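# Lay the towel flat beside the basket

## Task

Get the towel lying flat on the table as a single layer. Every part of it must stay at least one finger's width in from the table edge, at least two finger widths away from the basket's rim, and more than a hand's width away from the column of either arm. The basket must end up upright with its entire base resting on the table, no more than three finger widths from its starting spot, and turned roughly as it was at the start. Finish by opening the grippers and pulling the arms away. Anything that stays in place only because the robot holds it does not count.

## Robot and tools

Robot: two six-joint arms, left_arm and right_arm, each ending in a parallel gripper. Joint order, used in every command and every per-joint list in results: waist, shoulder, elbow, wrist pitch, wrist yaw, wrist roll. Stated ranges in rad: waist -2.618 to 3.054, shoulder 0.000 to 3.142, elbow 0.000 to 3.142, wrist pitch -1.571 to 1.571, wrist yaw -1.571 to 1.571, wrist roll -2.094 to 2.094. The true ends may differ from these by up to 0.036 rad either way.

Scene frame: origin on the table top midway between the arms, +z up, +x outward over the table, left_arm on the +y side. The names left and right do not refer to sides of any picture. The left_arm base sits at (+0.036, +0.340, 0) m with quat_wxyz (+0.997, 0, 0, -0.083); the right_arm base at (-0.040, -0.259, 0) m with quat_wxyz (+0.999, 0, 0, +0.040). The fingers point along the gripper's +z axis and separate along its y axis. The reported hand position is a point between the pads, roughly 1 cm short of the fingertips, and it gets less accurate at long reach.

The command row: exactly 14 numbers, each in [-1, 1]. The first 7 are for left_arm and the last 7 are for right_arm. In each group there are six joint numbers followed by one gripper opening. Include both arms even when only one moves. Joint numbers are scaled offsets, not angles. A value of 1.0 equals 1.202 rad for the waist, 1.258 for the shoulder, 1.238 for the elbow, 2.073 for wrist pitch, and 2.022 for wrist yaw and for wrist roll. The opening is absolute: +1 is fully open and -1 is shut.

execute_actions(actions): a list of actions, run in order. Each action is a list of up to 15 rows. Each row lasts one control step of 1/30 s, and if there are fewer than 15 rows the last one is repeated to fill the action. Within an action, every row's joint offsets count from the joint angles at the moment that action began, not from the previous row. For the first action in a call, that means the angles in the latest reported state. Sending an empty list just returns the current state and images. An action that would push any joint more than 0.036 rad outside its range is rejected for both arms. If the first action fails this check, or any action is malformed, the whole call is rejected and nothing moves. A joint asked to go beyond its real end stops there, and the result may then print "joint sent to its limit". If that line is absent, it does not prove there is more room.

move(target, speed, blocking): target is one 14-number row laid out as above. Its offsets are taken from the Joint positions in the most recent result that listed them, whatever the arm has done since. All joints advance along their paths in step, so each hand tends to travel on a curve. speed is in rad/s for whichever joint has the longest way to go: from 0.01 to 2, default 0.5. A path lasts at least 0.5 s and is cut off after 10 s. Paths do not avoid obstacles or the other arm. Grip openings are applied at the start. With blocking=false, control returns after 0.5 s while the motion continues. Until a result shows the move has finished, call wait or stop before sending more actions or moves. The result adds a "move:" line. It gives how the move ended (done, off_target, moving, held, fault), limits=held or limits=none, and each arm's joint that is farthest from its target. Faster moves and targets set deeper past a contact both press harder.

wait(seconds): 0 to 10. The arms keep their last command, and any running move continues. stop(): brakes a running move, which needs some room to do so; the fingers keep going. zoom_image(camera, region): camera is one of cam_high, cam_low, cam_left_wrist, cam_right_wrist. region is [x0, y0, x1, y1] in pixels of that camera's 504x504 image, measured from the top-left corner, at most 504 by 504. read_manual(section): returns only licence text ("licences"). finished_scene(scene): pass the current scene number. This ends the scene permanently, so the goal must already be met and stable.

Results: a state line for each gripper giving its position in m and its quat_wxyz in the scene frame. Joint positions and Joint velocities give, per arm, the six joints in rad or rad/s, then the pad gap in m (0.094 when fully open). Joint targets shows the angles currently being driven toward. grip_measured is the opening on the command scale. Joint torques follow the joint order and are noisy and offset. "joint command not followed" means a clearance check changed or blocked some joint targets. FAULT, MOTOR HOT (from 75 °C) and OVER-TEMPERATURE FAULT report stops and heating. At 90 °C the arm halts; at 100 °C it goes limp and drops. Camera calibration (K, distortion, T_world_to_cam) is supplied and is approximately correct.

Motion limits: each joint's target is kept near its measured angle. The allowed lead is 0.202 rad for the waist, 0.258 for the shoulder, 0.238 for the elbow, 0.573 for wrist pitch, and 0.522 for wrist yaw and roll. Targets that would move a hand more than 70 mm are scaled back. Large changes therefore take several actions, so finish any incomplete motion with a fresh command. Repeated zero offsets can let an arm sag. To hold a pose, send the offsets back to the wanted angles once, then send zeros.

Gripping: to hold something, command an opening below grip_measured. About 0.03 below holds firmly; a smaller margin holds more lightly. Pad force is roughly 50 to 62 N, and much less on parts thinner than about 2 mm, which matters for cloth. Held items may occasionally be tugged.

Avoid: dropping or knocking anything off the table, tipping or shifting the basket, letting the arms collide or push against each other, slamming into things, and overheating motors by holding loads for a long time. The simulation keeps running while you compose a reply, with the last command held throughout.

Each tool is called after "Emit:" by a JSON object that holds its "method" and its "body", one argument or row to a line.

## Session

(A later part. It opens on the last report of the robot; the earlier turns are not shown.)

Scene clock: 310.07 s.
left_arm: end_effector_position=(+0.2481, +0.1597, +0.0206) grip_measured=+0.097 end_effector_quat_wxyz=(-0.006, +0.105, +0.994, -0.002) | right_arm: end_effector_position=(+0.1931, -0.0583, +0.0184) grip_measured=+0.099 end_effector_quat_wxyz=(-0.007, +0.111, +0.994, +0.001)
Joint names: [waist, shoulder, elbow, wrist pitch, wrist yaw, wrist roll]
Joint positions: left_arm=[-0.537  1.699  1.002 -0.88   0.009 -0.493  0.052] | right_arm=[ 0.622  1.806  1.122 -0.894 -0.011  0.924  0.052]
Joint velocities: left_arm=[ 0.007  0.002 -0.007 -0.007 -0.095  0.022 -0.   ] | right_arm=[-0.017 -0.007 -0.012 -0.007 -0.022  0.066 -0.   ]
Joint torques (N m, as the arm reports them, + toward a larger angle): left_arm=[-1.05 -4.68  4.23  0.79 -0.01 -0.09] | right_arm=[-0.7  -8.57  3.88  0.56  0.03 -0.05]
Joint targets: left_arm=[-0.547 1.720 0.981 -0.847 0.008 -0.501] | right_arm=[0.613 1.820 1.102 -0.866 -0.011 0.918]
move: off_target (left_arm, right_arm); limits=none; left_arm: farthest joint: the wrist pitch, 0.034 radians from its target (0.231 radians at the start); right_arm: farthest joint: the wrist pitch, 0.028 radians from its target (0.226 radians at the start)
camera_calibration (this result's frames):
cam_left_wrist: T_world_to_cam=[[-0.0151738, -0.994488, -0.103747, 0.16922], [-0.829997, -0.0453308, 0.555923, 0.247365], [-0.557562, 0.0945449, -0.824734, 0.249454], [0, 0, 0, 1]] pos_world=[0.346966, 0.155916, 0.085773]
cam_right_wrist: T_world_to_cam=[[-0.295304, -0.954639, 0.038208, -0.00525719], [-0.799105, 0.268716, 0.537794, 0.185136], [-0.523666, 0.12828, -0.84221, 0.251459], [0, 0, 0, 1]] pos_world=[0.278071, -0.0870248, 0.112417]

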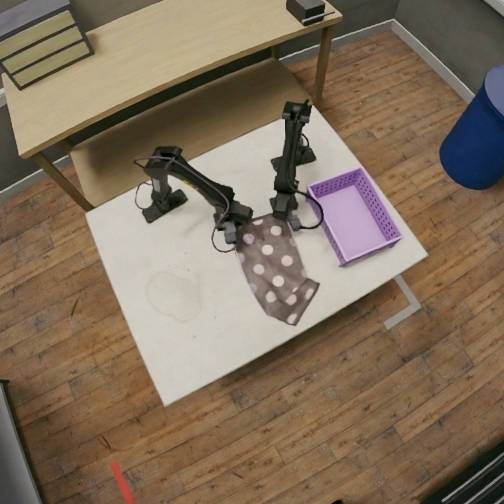

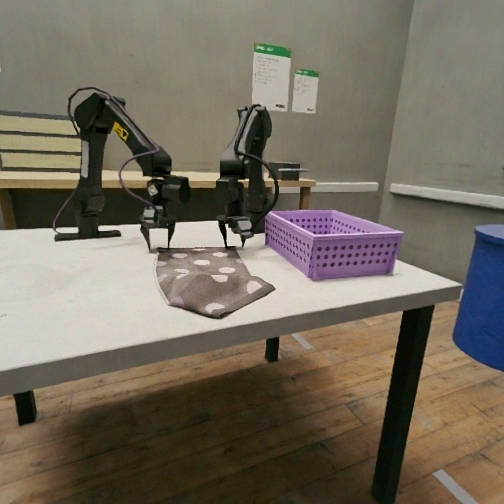

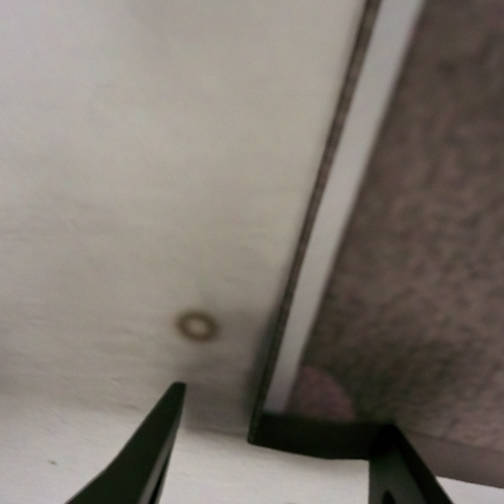

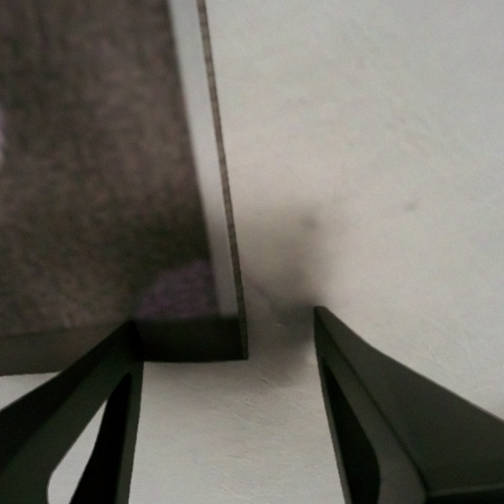

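Emit:
{"method": "move", "body": {
  "target": [0,0.015,-0.015,0.012,0,0,-1,0,0.012,-0.015,0.012,0,0,-1],
  "speed": 0.1
}}

Emit:
{"method": "move", "body": {
  "target": [-0.40,-0.248,-0.134,-0.068,0,-0.34,-1,0.148,-0.234,-0.141,-0.055,0,-0.028,-1],
  "speed": 0.2
}}

Emit:
{"method": "zoom_image", "body": {
  "camera": "cam_high",
  "region": [170, 160, 370, 340]
}}

Scene clock: 320.77 s.
left_arm: end_effector_position=(+0.2475, +0.1588, +0.0206) grip_measured=-0.982 end_effector_quat_wxyz=(-0.007, +0.104, +0.994, -0.004) | right_arm: end_effector_position=(+0.1932, -0.0578, +0.0184) grip_measured=-0.991 end_effector_quat_wxyz=(-0.007, +0.111, +0.994, +0.002)
Joint names: [waist, shoulder, elbow, wrist pitch, wrist yaw, wrist roll]
Joint positions: left_arm=[-0.537  1.699  1.002 -0.88   0.015 -0.493  0.001] | right_arm=[ 0.622  1.806  1.122 -0.892 -0.013  0.924  0.   ]
Joint velocities: left_arm=[-0.007  0.007  0.012  0.007  0.037 -0.037  0.001] | right_arm=[-0.017  0.007 -0.012  0.022 -0.022 -0.066  0.001]
Joint torques (N m, as the arm reports them, + toward a larger angle): left_arm=[-0.02 -4.67  4.29  0.67  0.03 -0.02] | right_arm=[-0.04 -8.31  3.85  0.5   0.03  0.  ]
Joint targets: left_arm=[-0.537 1.718 0.983 -0.856 0.009 -0.493] | right_arm=[0.622 1.821 1.103 -0.869 -0.011 0.924]
move: off_target (left_arm, right_arm); limits=none; left_arm: farthest joint: the wrist pitch, 0.025 radians from its target (0.025 radians at the start); right_arm: farthest joint: the wrist pitch, 0.023 radians from its target (0.025 radians at the start)
camera_calibration (this result's frames):
cam_left_wrist: T_world_to_cam=[[-0.0150708, -0.994986, -0.0988695, 0.16827], [-0.828242, -0.0429736, 0.558721, 0.246026], [-0.560168, 0.0903082, -0.823442, 0.250552], [0, 0, 0, 1]] pos_world=[0.346656, 0.155372, 0.0854925]
cam_right_wrist: T_world_to_cam=[[-0.294961, -0.954847, 0.0355693, -0.00470448], [-0.799327, 0.266973, 0.538333, 0.18503], [-0.523521, 0.130356, -0.841981, 0.251549], [0, 0, 0, 1]] pos_world=[0.278203, -0.086681, 0.112359]

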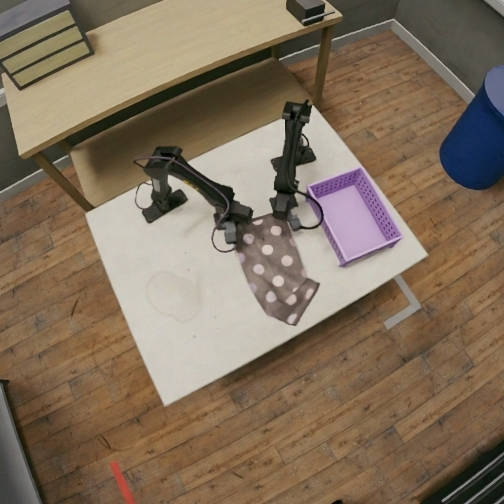

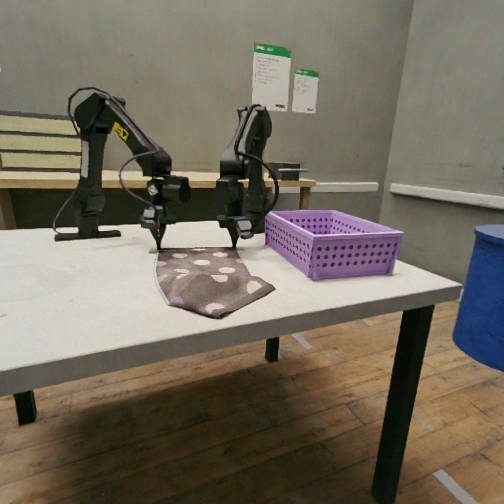

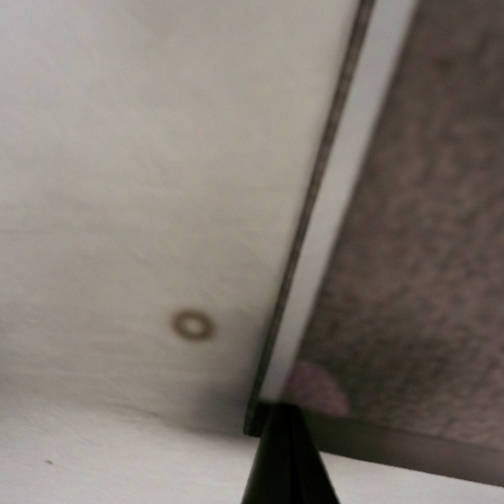

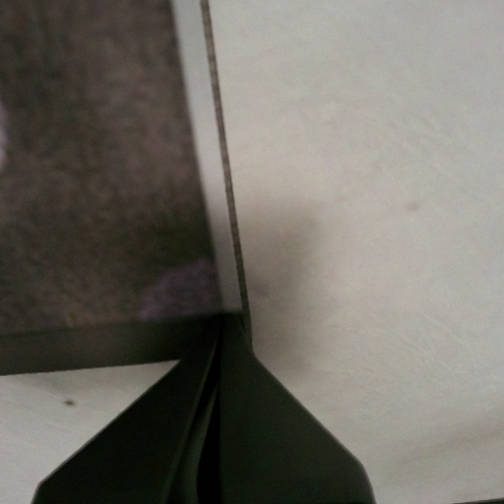

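Scene clock: 324.83 s.
left_arm: end_effector_position=(+0.1188, +0.1355, +0.0517) grip_measured=-0.982 end_effector_quat_wxyz=(-0.007, +0.000, +1.000, -0.009) | right_arm: end_effector_position=(+0.1198, -0.0643, +0.0507) grip_measured=-0.991 end_effector_quat_wxyz=(-0.003, +0.002, +1.000, +0.007)
Joint names: [waist, shoulder, elbow, wrist pitch, wrist yaw, wrist roll]
Joint positions: left_arm=[-1.008  1.413  0.853 -1.     0.02  -1.174  0.001] | right_arm=[ 0.791  1.54   0.963 -0.987 -0.013  0.875  0.   ]
Joint velocities: left_arm=[-0.027  0.017 -0.002 -0.066  0.022  0.007 -0.001] | right_arm=[-0.012 -0.012  0.007 -0.022 -0.022 -0.022 -0.001]
Joint torques (N m, as the arm reports them, + toward a larger angle): left_arm=[-0.86 -5.5   4.66  0.3  -0.03 -0.03] | right_arm=[ 0.58 -9.44  4.25  0.12  0.01 -0.1 ]
Joint targets: left_arm=[-1.017 1.388 0.836 -1.021 0.015 -1.181] | right_arm=[0.800 1.512 0.947 -1.007 -0.013 0.867]
move: off_target (left_arm, right_arm); limits=none; left_arm: farthest joint: the shoulder, 0.026 radians from its target (0.312 radians at the start); right_arm: farthest joint: the shoulder, 0.029 radians from its target (0.295 radians at the start)
camera_calibration (this result's frames):
cam_left_wrist: T_world_to_cam=[[0.191437, -0.977219, -0.0916191, 0.118946], [-0.800173, -0.209445, 0.56201, 0.140122], [-0.568396, -0.0342785, -0.82204, 0.223889], [0, 0, 0, 1]] pos_world=[0.216609, 0.153259, 0.116194]
cam_right_wrist: T_world_to_cam=[[-0.0811378, -0.996399, 0.0246019, -0.0615197], [-0.842632, 0.0817579, 0.532247, 0.104334], [-0.532342, 0.022455, -0.846231, 0.235455], [0, 0, 0, 1]] pos_world=[0.208266, -0.0751154, 0.145232]

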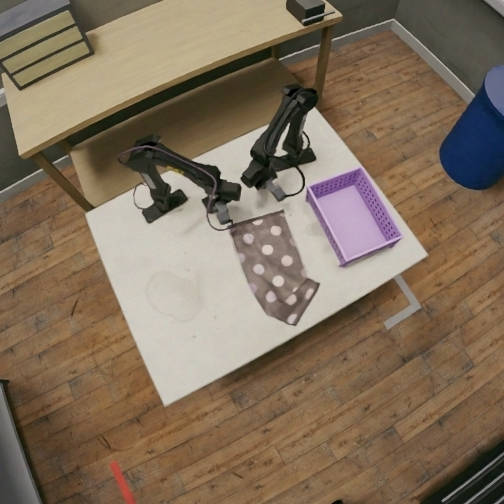

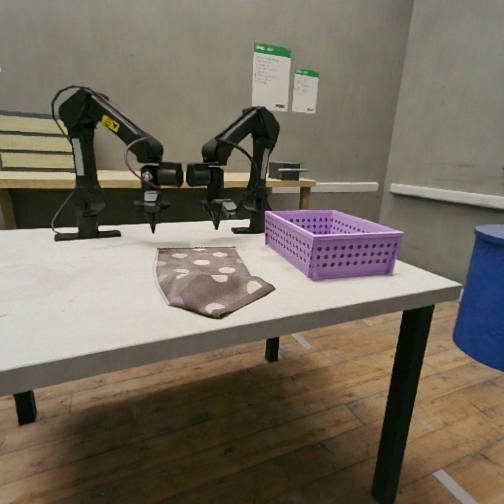

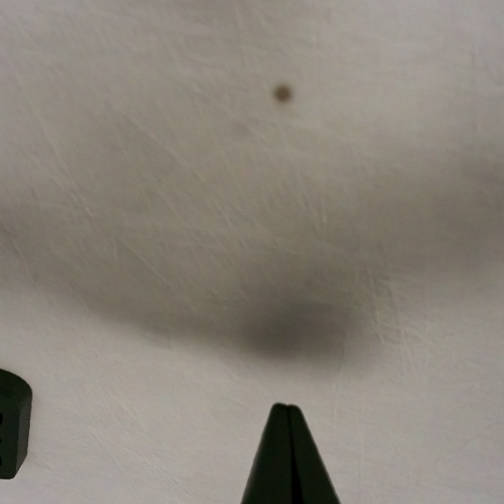

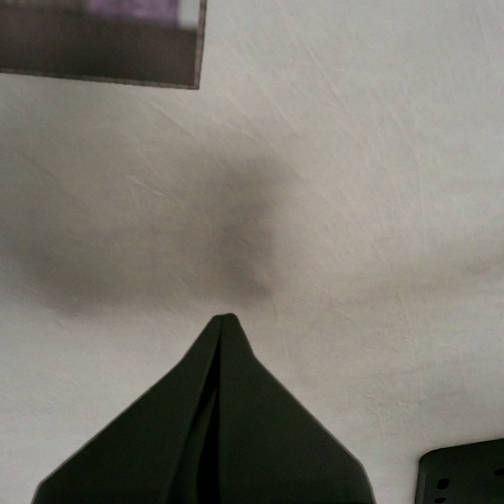

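Region (170, 160, 370, 340) of cam_high's 504x504 image, scaled by 2.520, with more detail than that image has; it fills the top 454 rows of this view, and the rest is white.

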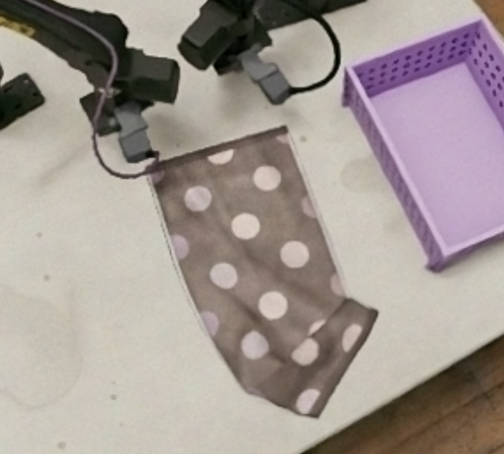

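Emit:
{"method": "move", "body": {
  "target": [0.479,0.212,0.20,0.019,0.074,0.386,0.1,-0.221,0.208,0.216,0.0,-0.078,-0.022,0.1],
  "speed": 0.4
}}

Scene clock: 335.57 s.
left_arm: end_effector_position=(+0.2525, +0.1556, +0.0497) grip_measured=+0.097 end_effector_quat_wxyz=(-0.038, +0.102, +0.991, -0.075) | right_arm: end_effector_position=(+0.1987, -0.0551, +0.0434) grip_measured=+0.098 end_effector_quat_wxyz=(-0.057, +0.113, +0.990, +0.058)
Joint names: [waist, shoulder, elbow, wrist pitch, wrist yaw, wrist roll]
Joint positions: left_arm=[-0.439  1.663  1.075 -0.977  0.167 -0.401  0.052] | right_arm=[ 0.532  1.791  1.199 -0.988 -0.163  0.838  0.052]
Joint velocities: left_arm=[-0.007 -0.012 -0.002  0.022 -0.037  0.051  0.001] | right_arm=[-0.002  0.002  0.012  0.007  0.066 -0.037 -0.001]
Joint torques (N m, as the arm reports them, + toward a larger angle): left_arm=[ 0.42 -4.55  7.86  0.65  0.1   0.1 ] | right_arm=[-0.49 -8.69  7.27  0.28 -0.19 -0.08]
Joint targets: left_arm=[-0.433 1.679 1.101 -0.961 0.170 -0.393] | right_arm=[0.526 1.802 1.231 -0.987 -0.171 0.830]
move: off_target (left_arm, right_arm); limits=none; left_arm: farthest joint: the elbow, 0.025 radians from its target (0.248 radians at the start); right_arm: farthest joint: the elbow, 0.031 radians from its target (0.267 radians at the start)
camera_calibration (this result's frames):
cam_left_wrist: T_world_to_cam=[[-0.0116276, -0.999302, 0.0355012, 0.161217], [-0.783409, 0.0311674, 0.620724, 0.207819], [-0.621398, -0.0205944, -0.783225, 0.308304], [0, 0, 0, 1]] pos_world=[0.356261, 0.160976, 0.10675]
cam_right_wrist: T_world_to_cam=[[-0.300625, -0.952142, -0.0552266, 0.00383996], [-0.74668, 0.198938, 0.634738, 0.15689], [-0.593374, 0.232055, -0.770752, 0.291453], [0, 0, 0, 1]] pos_world=[0.291241, -0.0951881, 0.125266]

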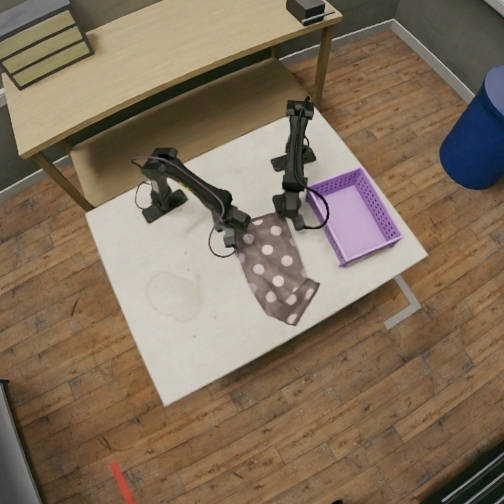

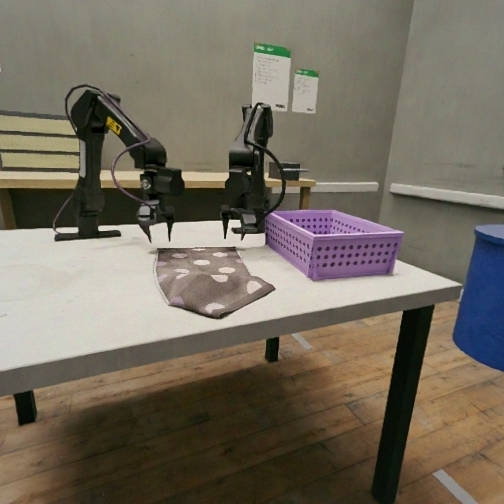

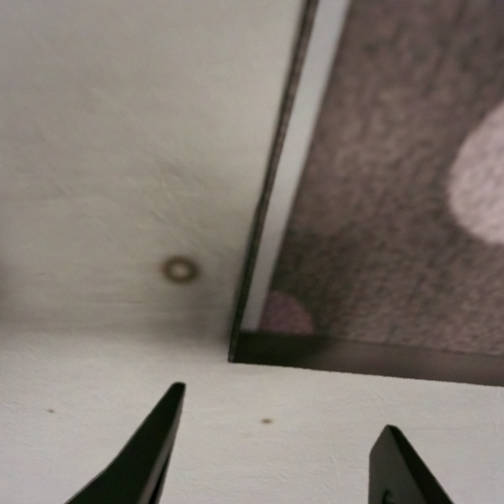

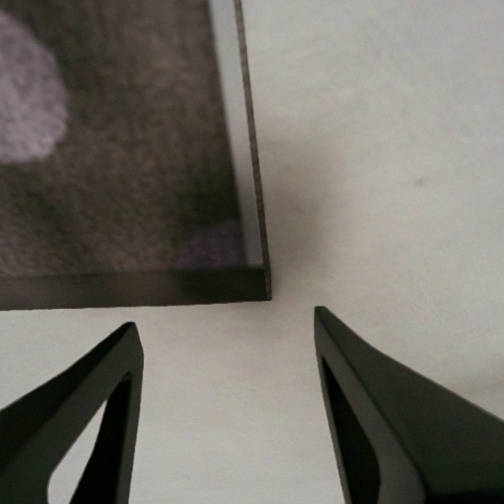

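Emit:
{"method": "move", "body": {
  "target": [0.005,0.05,-0.09,0.073,0,0,0.1,-0.005,0.03,-0.09,0.064,0,0,0.1],
  "speed": 0.1
}}

Emit:
{"method": "move", "body": {
  "target": [0,0.03,-0.03,0.015,0,0,-1,0,0.025,-0.03,0.015,0,0,-1],
  "speed": 0.1
}}

Scene clock: 342.20 s.
left_arm: end_effector_position=(+0.2486, +0.1583, +0.0211) grip_measured=+0.097 end_effector_quat_wxyz=(-0.042, +0.101, +0.991, -0.072) | right_arm: end_effector_position=(+0.1929, -0.0591, +0.0178) grip_measured=+0.098 end_effector_quat_wxyz=(-0.061, +0.113, +0.990, +0.056)
Joint names: [waist, shoulder, elbow, wrist pitch, wrist yaw, wrist roll]
Joint positions: left_arm=[-0.439  1.7    0.994 -0.869  0.167 -0.4    0.052] | right_arm=[ 0.532  1.812  1.115 -0.891 -0.164  0.838  0.052]
Joint velocities: left_arm=[-0.007  0.002  0.012 -0.051  0.022 -0.051 -0.001] | right_arm=[ 0.002 -0.002 -0.002  0.037  0.007 -0.037 -0.001]
Joint torques (N m, as the arm reports them, + toward a larger angle): left_arm=[ 0.49 -4.25  3.73  0.89  0.05  0.01] | right_arm=[-0.44 -8.15  3.26  0.61 -0.09  0.  ]
Joint targets: left_arm=[-0.433 1.726 0.964 -0.826 0.167 -0.401] | right_arm=[0.526 1.828 1.088 -0.855 -0.164 0.838]
move: off_target (left_arm, right_arm); limits=none; left_arm: farthest joint: the wrist pitch, 0.044 radians from its target (0.152 radians at the start); right_arm: farthest joint: the wrist pitch, 0.036 radians from its target (0.132 radians at the start)
camera_calibration (this result's frames):
cam_left_wrist: T_world_to_cam=[[-0.0117101, -0.9995, 0.0293603, 0.165085], [-0.777747, 0.0275587, 0.627973, 0.221443], [-0.628468, -0.0154813, -0.777681, 0.28431], [0, 0, 0, 1]] pos_world=[0.352839, 0.163301, 0.0771955]
cam_right_wrist: T_world_to_cam=[[-0.300999, -0.952375, -0.048803, -0.00318995], [-0.742163, 0.201811, 0.639113, 0.168771], [-0.598827, 0.228592, -0.767563, 0.270025], [0, 0, 0, 1]] pos_world=[0.285994, -0.0988236, 0.0992413]

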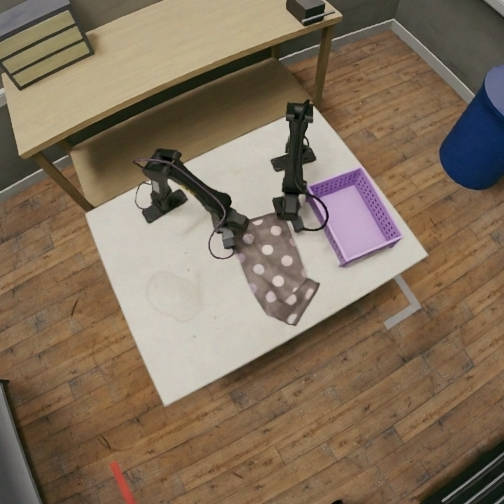

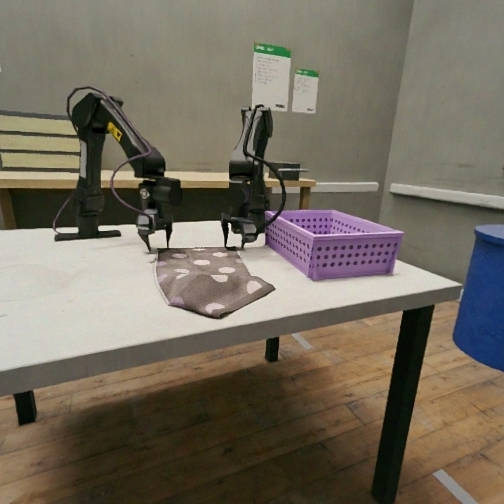

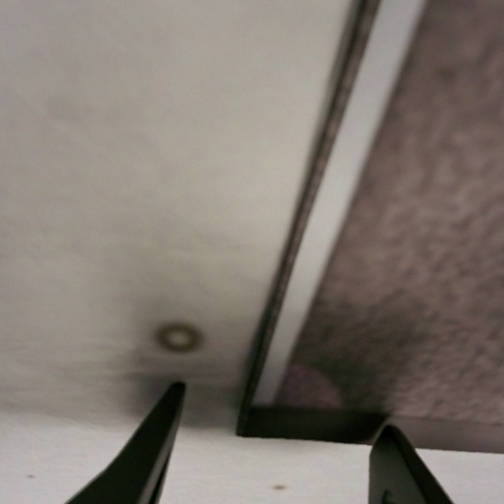

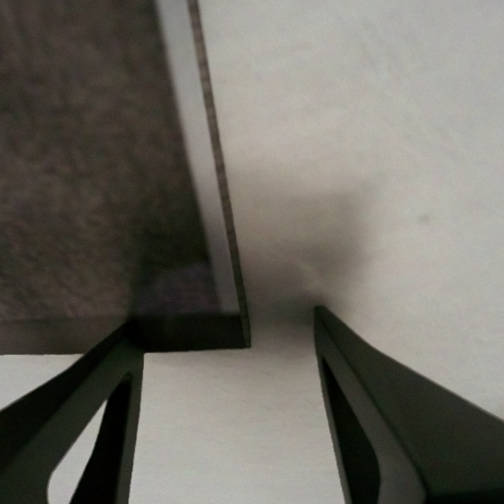

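Scene clock: 342.90 s.
left_arm: end_effector_position=(+0.2482, +0.1585, +0.0198) grip_measured=-0.982 end_effector_quat_wxyz=(-0.042, +0.101, +0.991, -0.072) | right_arm: end_effector_position=(+0.1925, -0.0591, +0.0172) grip_measured=-0.991 end_effector_quat_wxyz=(-0.061, +0.113, +0.990, +0.056)
Joint names: [waist, shoulder, elbow, wrist pitch, wrist yaw, wrist roll]
Joint positions: left_arm=[-0.439  1.7    0.988 -0.863  0.167 -0.4    0.001] | right_arm=[ 0.532  1.812  1.112 -0.888 -0.165  0.838  0.   ]
Joint velocities: left_arm=[-0.002 -0.007 -0.002  0.066  0.081  0.022  0.   ] | right_arm=[-0.007 -0.012  0.007  0.007 -0.022  0.007 -0.   ]
Joint torques (N m, as the arm reports them, + toward a larger angle): left_arm=[-0.07 -3.42  3.53  0.67  0.08  0.04] | right_arm=[-0.1  -6.89  2.91  0.53 -0.09 -0.01]
Joint targets: left_arm=[-0.439 1.738 0.957 -0.838 0.167 -0.400] | right_arm=[0.532 1.843 1.078 -0.860 -0.163 0.838]
move: off_target (left_arm, right_arm); limits=none; left_arm: farthest joint: the shoulder, 0.038 radians from its target (0.038 radians at the start); right_arm: farthest joint: the elbow, 0.034 radians from its target (0.037 radians at the start)
camera_calibration (this result's frames):
cam_left_wrist: T_world_to_cam=[[-0.01173, -0.999472, 0.0303155, 0.165256], [-0.778202, 0.0281626, 0.627382, 0.222003], [-0.627904, -0.0162324, -0.778121, 0.283091], [0, 0, 0, 1]] pos_world=[0.352455, 0.163511, 0.0759887]
cam_right_wrist: T_world_to_cam=[[-0.30105, -0.952323, -0.0494975, -0.00334455], [-0.741739, 0.201226, 0.63979, 0.168778], [-0.599326, 0.229323, -0.766954, 0.269421], [0, 0, 0, 1]] pos_world=[0.285653, -0.0989319, 0.0984857]

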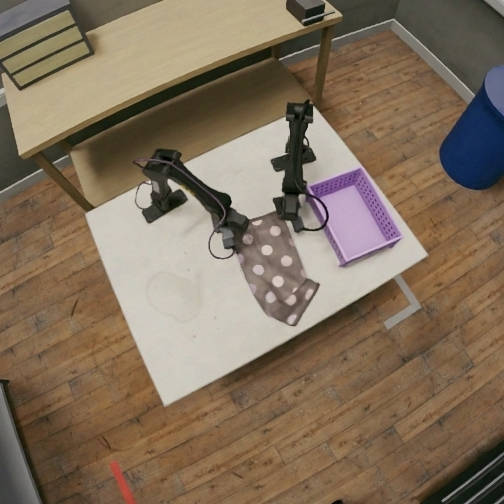

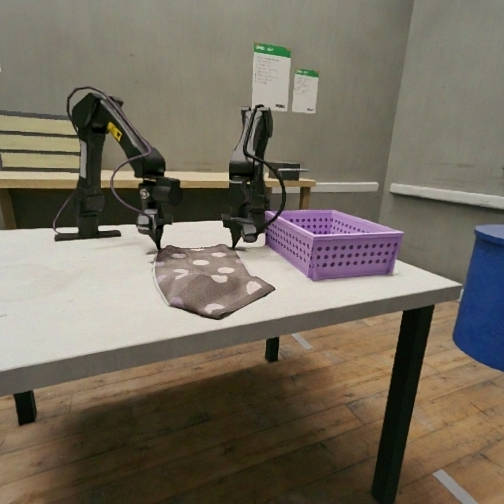

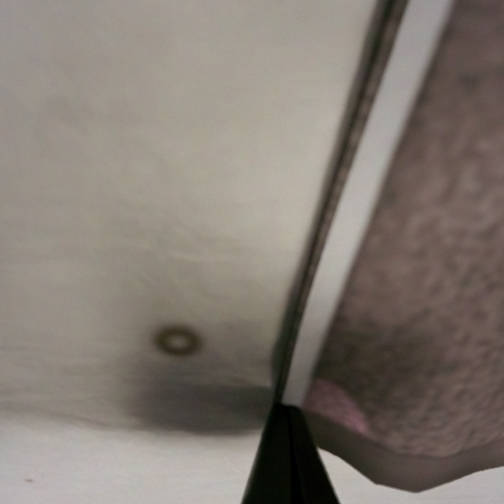

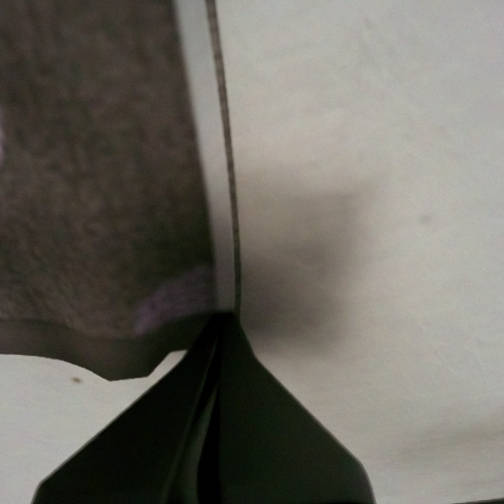

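Emit:
{"method": "move", "body": {
  "target": [-0.03,-0.03,0.06,-0.03,-0.025,-0.02,0.0,0.03,-0.03,0.06,-0.03,0.025,0.02,0.0],
  "speed": 0.1
}}

Emit:
{"method": "move", "body": {
  "target": [-0.04,0.0,0.0,0.0,-0.027,-0.02,0.0,0.036,0,0,0,0.027,0.018,0.0],
  "speed": 0.1
}}

Scene clock: 348.80 s.
left_arm: end_effector_position=(+0.2533, +0.1545, +0.0337) grip_measured=-0.003 end_effector_quat_wxyz=(-0.027, +0.098, +0.993, -0.057) | right_arm: end_effector_position=(+0.1943, -0.0549, +0.0263) grip_measured=-0.001 end_effector_quat_wxyz=(-0.051, +0.116, +0.991, +0.041)
Joint names: [waist, shoulder, elbow, wrist pitch, wrist yaw, wrist roll]
Joint positions: left_arm=[-0.465  1.686  1.038 -0.911  0.127 -0.435  0.047] | right_arm=[ 0.56   1.812  1.156 -0.932 -0.13   0.871  0.047]
Joint velocities: left_arm=[-0.022  0.002 -0.022 -0.022  0.037 -0.007  0.001] | right_arm=[ 0.007  0.012 -0.012  0.051 -0.022 -0.007 -0.   ]
Joint torques (N m, as the arm reports them, + toward a larger angle): left_arm=[-0.79 -7.67  7.56  0.32 -0.01 -0.06] | right_arm=[  0.56 -13.06   7.08   0.03   0.12   0.06]
Joint targets: left_arm=[-0.475 1.662 1.062 -0.925 0.117 -0.441] | right_arm=[0.569 1.774 1.186 -0.951 -0.114 0.879]
move: off_target (left_arm, right_arm); limits=none; left_arm: farthest joint: the shoulder, 0.024 radians from its target (0.038 radians at the start); right_arm: farthest joint: the shoulder, 0.037 radians from its target (0.037 radians at the start)
camera_calibration (this result's frames):
cam_left_wrist: T_world_to_cam=[[-0.00408344, -0.999987, 0.00298625, 0.159977], [-0.79809, 0.00505829, 0.602518, 0.226768], [-0.602525, 0.000077047, -0.7981, 0.288769], [0, 0, 0, 1]] pos_world=[0.355625, 0.158806, 0.0933574]
cam_right_wrist: T_world_to_cam=[[-0.304599, -0.952168, -0.0243851, 0.00169079], [-0.751468, 0.224507, 0.620397, 0.167112], [-0.585248, 0.207297, -0.783909, 0.273014], [0, 0, 0, 1]] pos_world=[0.285875, -0.0925027, 0.110383]

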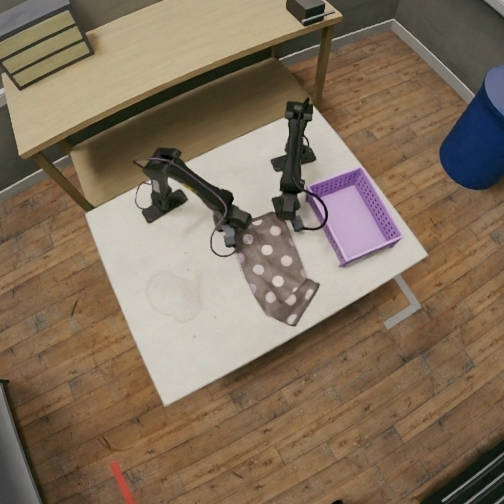

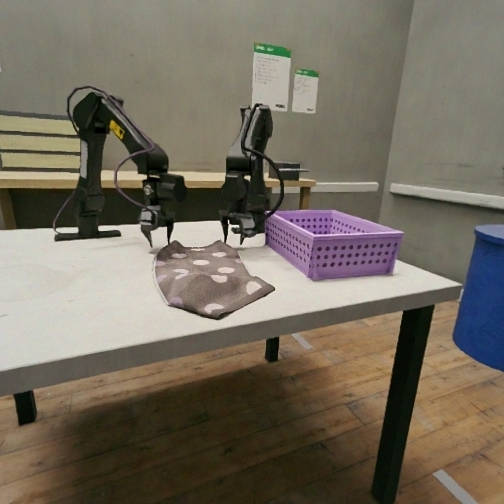

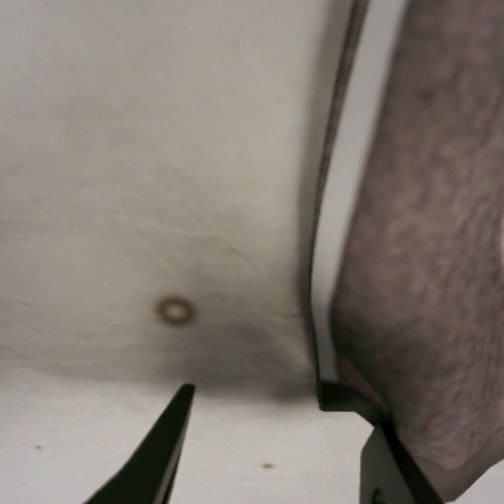

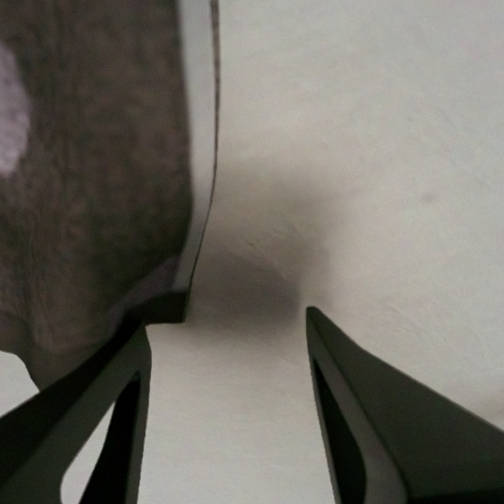

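Scene clock: 349.83 s.
left_arm: end_effector_position=(+0.2506, +0.1520, +0.0329) grip_measured=-0.003 end_effector_quat_wxyz=(-0.018, +0.100, +0.994, -0.038) | right_arm: end_effector_position=(+0.1911, -0.0519, +0.0255) grip_measured=-0.001 end_effector_quat_wxyz=(-0.039, +0.113, +0.993, +0.026)
Joint names: [waist, shoulder, elbow, wrist pitch, wrist yaw, wrist roll]
Joint positions: left_arm=[-0.505  1.686  1.038 -0.911  0.084 -0.47   0.047] | right_arm=[ 0.596  1.812  1.156 -0.932 -0.092  0.9    0.047]
Joint velocities: left_arm=[-0.002 -0.022 -0.002 -0.022  0.022 -0.081 -0.001] | right_arm=[ 0.002 -0.007 -0.012  0.066  0.037  0.037 -0.   ]
Joint torques (N m, as the arm reports them, + toward a larger angle): left_arm=[-0.81 -6.01  6.    0.46 -0.1  -0.05] | right_arm=[ 0.53 -9.76  5.07  0.27  0.14  0.02]
Joint targets: left_arm=[-0.513 1.686 1.038 -0.911 0.072 -0.476] | right_arm=[0.603 1.812 1.156 -0.932 -0.075 0.908]
move: done; limits=none; left_arm: farthest joint: the wrist yaw, 0.011 radians from its target (0.054 radians at the start); right_arm: farthest joint: the wrist yaw, 0.017 radians from its target (0.054 radians at the start)
camera_calibration (this result's frames):
cam_left_wrist: T_world_to_cam=[[-0.00800136, -0.999423, -0.0330172, 0.15959], [-0.811593, -0.0127983, 0.584083, 0.231785], [-0.584169, 0.03147, -0.811022, 0.277536], [0, 0, 0, 1]] pos_world=[0.35152, 0.153731, 0.0949758]
cam_right_wrist: T_world_to_cam=[[-0.297018, -0.954872, 0.0000602606, 0.00127805], [-0.765942, 0.238288, 0.59712, 0.168578], [-0.570187, 0.177309, -0.802152, 0.265973], [0, 0, 0, 1]] pos_world=[0.281155, -0.0861093, 0.112689]

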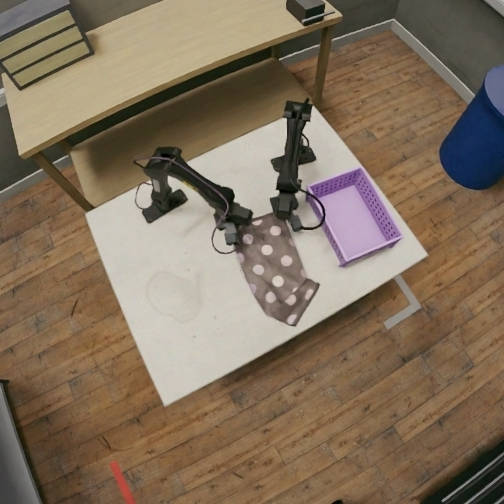

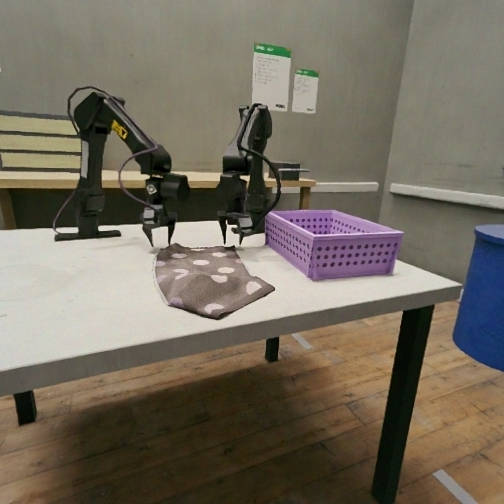

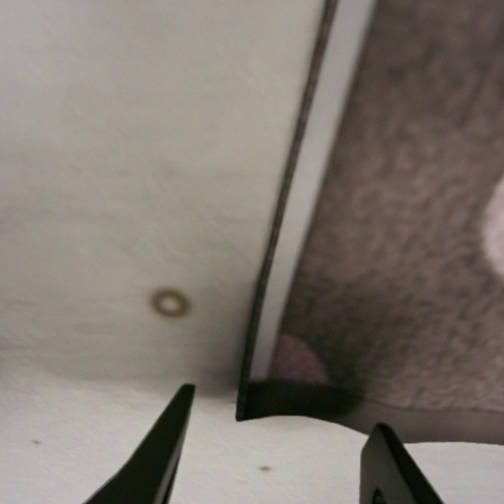

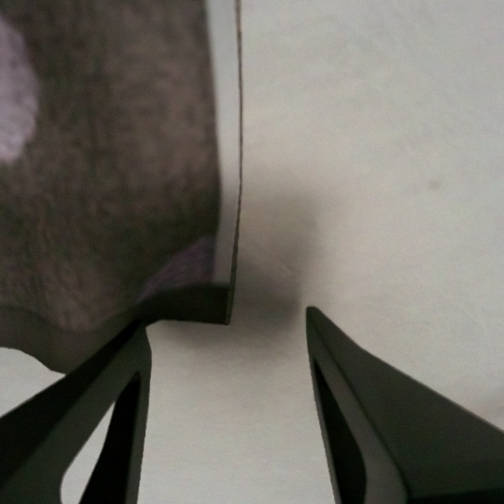

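Emit:
{"method": "move", "body": {
  "target": [0,0.035,-0.05,0.03,0,0,0.0,0.02,0.03,-0.05,0.03,0,0,0.0],
  "speed": 0.08
}}

Emit:
{"method": "execute_actions", "body": {
  "actions": [
    [[0,0.025,-0.025,0.012,0,0,-0.3,0,0.02,-0.025,0.012,0,0,-0.3]],
    [[0,0.025,-0.025,0.012,0,0,-0.6,0,0.02,-0.025,0.012,0,0,-0.6]],
    [[0,0.025,-0.025,0.012,0,0,-0.8,0,0.02,-0.025,0.012,0,0,-0.8]],
    [[0,0.025,-0.025,0.012,0,0,-1,0,0.02,-0.025,0.012,0,0,-1]]
  ]
}}

Scene clock: 357.00 s.
left_arm: end_effector_position=(+0.2448, +0.1564, +0.0189) grip_measured=-0.003 end_effector_quat_wxyz=(-0.029, +0.099, +0.994, -0.032) | right_arm: end_effector_position=(+0.1860, -0.0515, +0.0160) grip_measured=-0.001 end_effector_quat_wxyz=(-0.042, +0.107, +0.993, +0.023)
Joint names: [waist, shoulder, elbow, wrist pitch, wrist yaw, wrist roll]
Joint positions: left_arm=[-0.505  1.707  1.001 -0.879  0.085 -0.471  0.047] | right_arm=[ 0.607  1.822  1.128 -0.902 -0.092  0.9    0.047]
Joint velocities: left_arm=[-0.007  0.002 -0.007 -0.066 -0.022 -0.051  0.   ] | right_arm=[ 0.002 -0.007 -0.012  0.007 -0.051 -0.007  0.001]
Joint torques (N m, as the arm reports them, + toward a larger angle): left_arm=[-0.14 -4.45  3.81  0.74  0.04  0.04] | right_arm=[ 1.   -7.35  2.86  0.55 -0.03 -0.01]
Joint targets: left_arm=[-0.505 1.730 0.976 -0.849 0.084 -0.470] | right_arm=[0.620 1.849 1.094 -0.870 -0.092 0.900]
move: off_target (left_arm, right_arm); limits=none; left_arm: farthest joint: the wrist pitch, 0.030 radians from its target (0.062 radians at the start); right_arm: farthest joint: the elbow, 0.034 radians from its target (0.062 radians at the start)
camera_calibration (this result's frames):
cam_left_wrist: T_world_to_cam=[[-0.00848862, -0.998797, -0.048304, 0.163745], [-0.798927, -0.0222764, 0.601015, 0.233355], [-0.601368, 0.0436931, -0.797777, 0.264692], [0, 0, 0, 1]] pos_world=[0.347001, 0.157181, 0.0788252]
cam_right_wrist: T_world_to_cam=[[-0.28642, -0.95808, 0.00683414, -0.00203383], [-0.764481, 0.232831, 0.601131, 0.169623], [-0.577523, 0.166951, -0.799121, 0.256105], [0, 0, 0, 1]] pos_world=[0.276997, -0.0841991, 0.102707]

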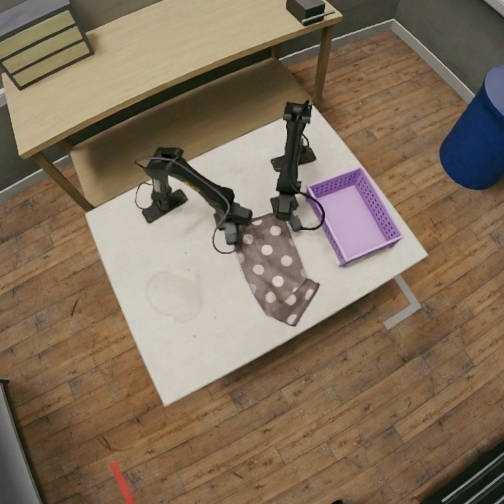

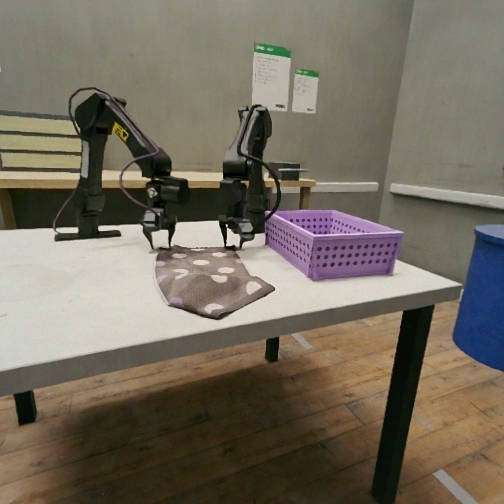

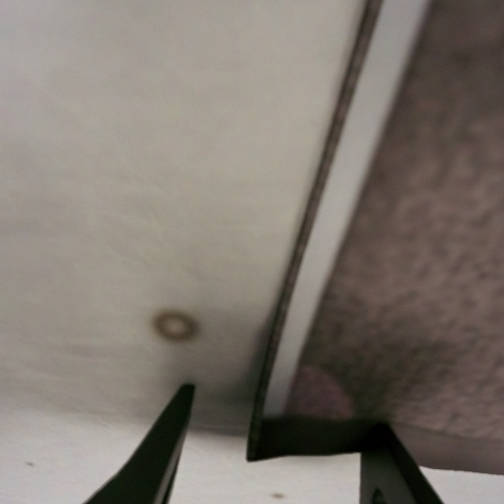

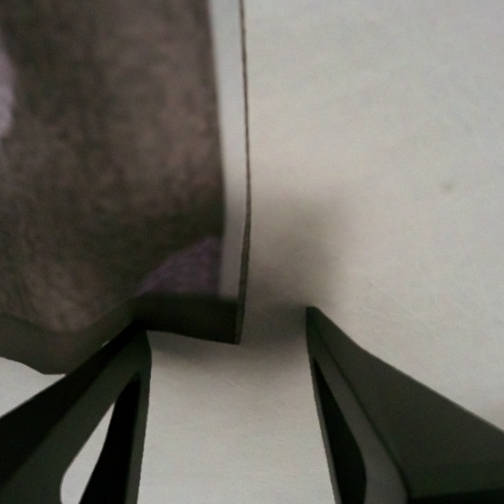

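Scene clock: 359.00 s.
left_arm: end_effector_position=(+0.2436, +0.1478, +0.0197) grip_measured=-0.958 end_effector_quat_wxyz=(-0.033, +0.100, +0.993, -0.054) | right_arm: end_effector_position=(+0.1896, -0.0379, +0.0169) grip_measured=-0.976 end_effector_quat_wxyz=(-0.042, +0.106, +0.992, +0.056)
Joint names: [waist, shoulder, elbow, wrist pitch, wrist yaw, wrist roll]
Joint positions: left_arm=[-0.505  1.707  1.001 -0.861  0.127 -0.471  0.002] | right_arm=[ 0.607  1.822  1.128 -0.855 -0.139  0.9    0.001]
Joint velocities: left_arm=[ 0.007 -0.002  0.002 -0.051 -0.037  0.007  0.001] | right_arm=[ 0.012 -0.017 -0.017 -0.022 -0.022 -0.007 -0.001]
Joint torques (N m, as the arm reports them, + toward a larger angle): left_arm=[ 0.   -4.01  3.62  0.69  0.    0.05] | right_arm=[-0.05 -7.58  3.06  0.54 -0.02 -0.01]
Joint targets: left_arm=[-0.505 1.739 0.970 -0.837 0.124 -0.471] | right_arm=[0.607 1.848 1.097 -0.834 -0.135 0.900]
camera_calibration (this result's frames):
cam_left_wrist: T_world_to_cam=[[-0.00857282, -0.999956, -0.0039011, 0.154459], [-0.791495, 0.00440134, 0.61116, 0.225804], [-0.611116, 0.00832707, -0.791497, 0.272452], [0, 0, 0, 1]] pos_world=[0.346546, 0.15119, 0.0782448]
cam_right_wrist: T_world_to_cam=[[-0.286367, -0.956397, -0.0574277, 0.0131751], [-0.768221, 0.193378, 0.61028, 0.167724], [-0.572565, 0.218881, -0.790101, 0.257529], [0, 0, 0, 1]] pos_world=[0.280074, -0.0762019, 0.101872]

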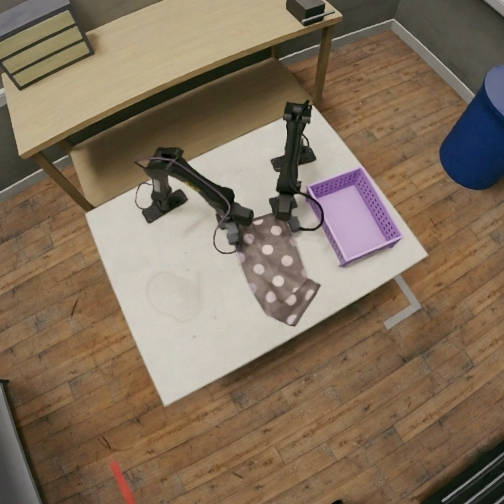

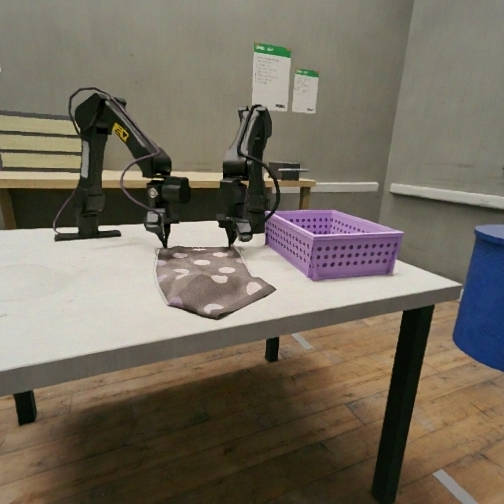

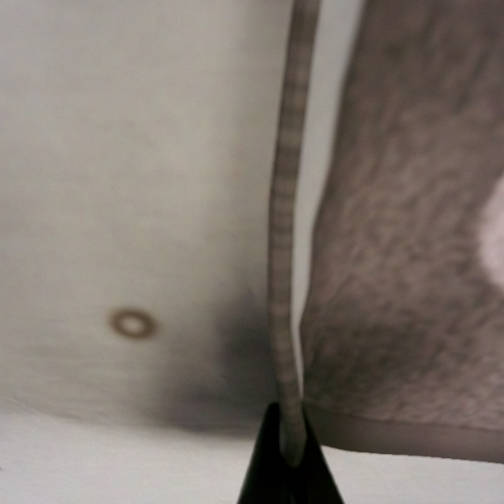

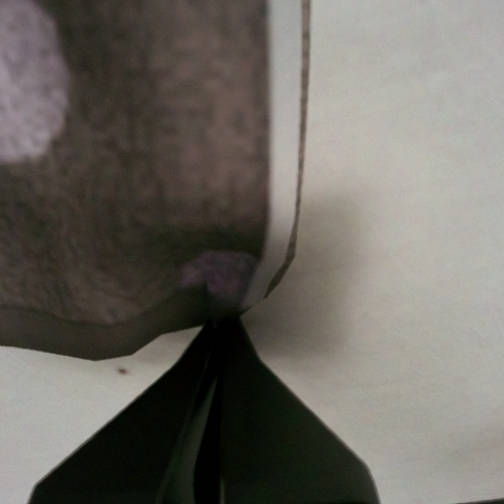

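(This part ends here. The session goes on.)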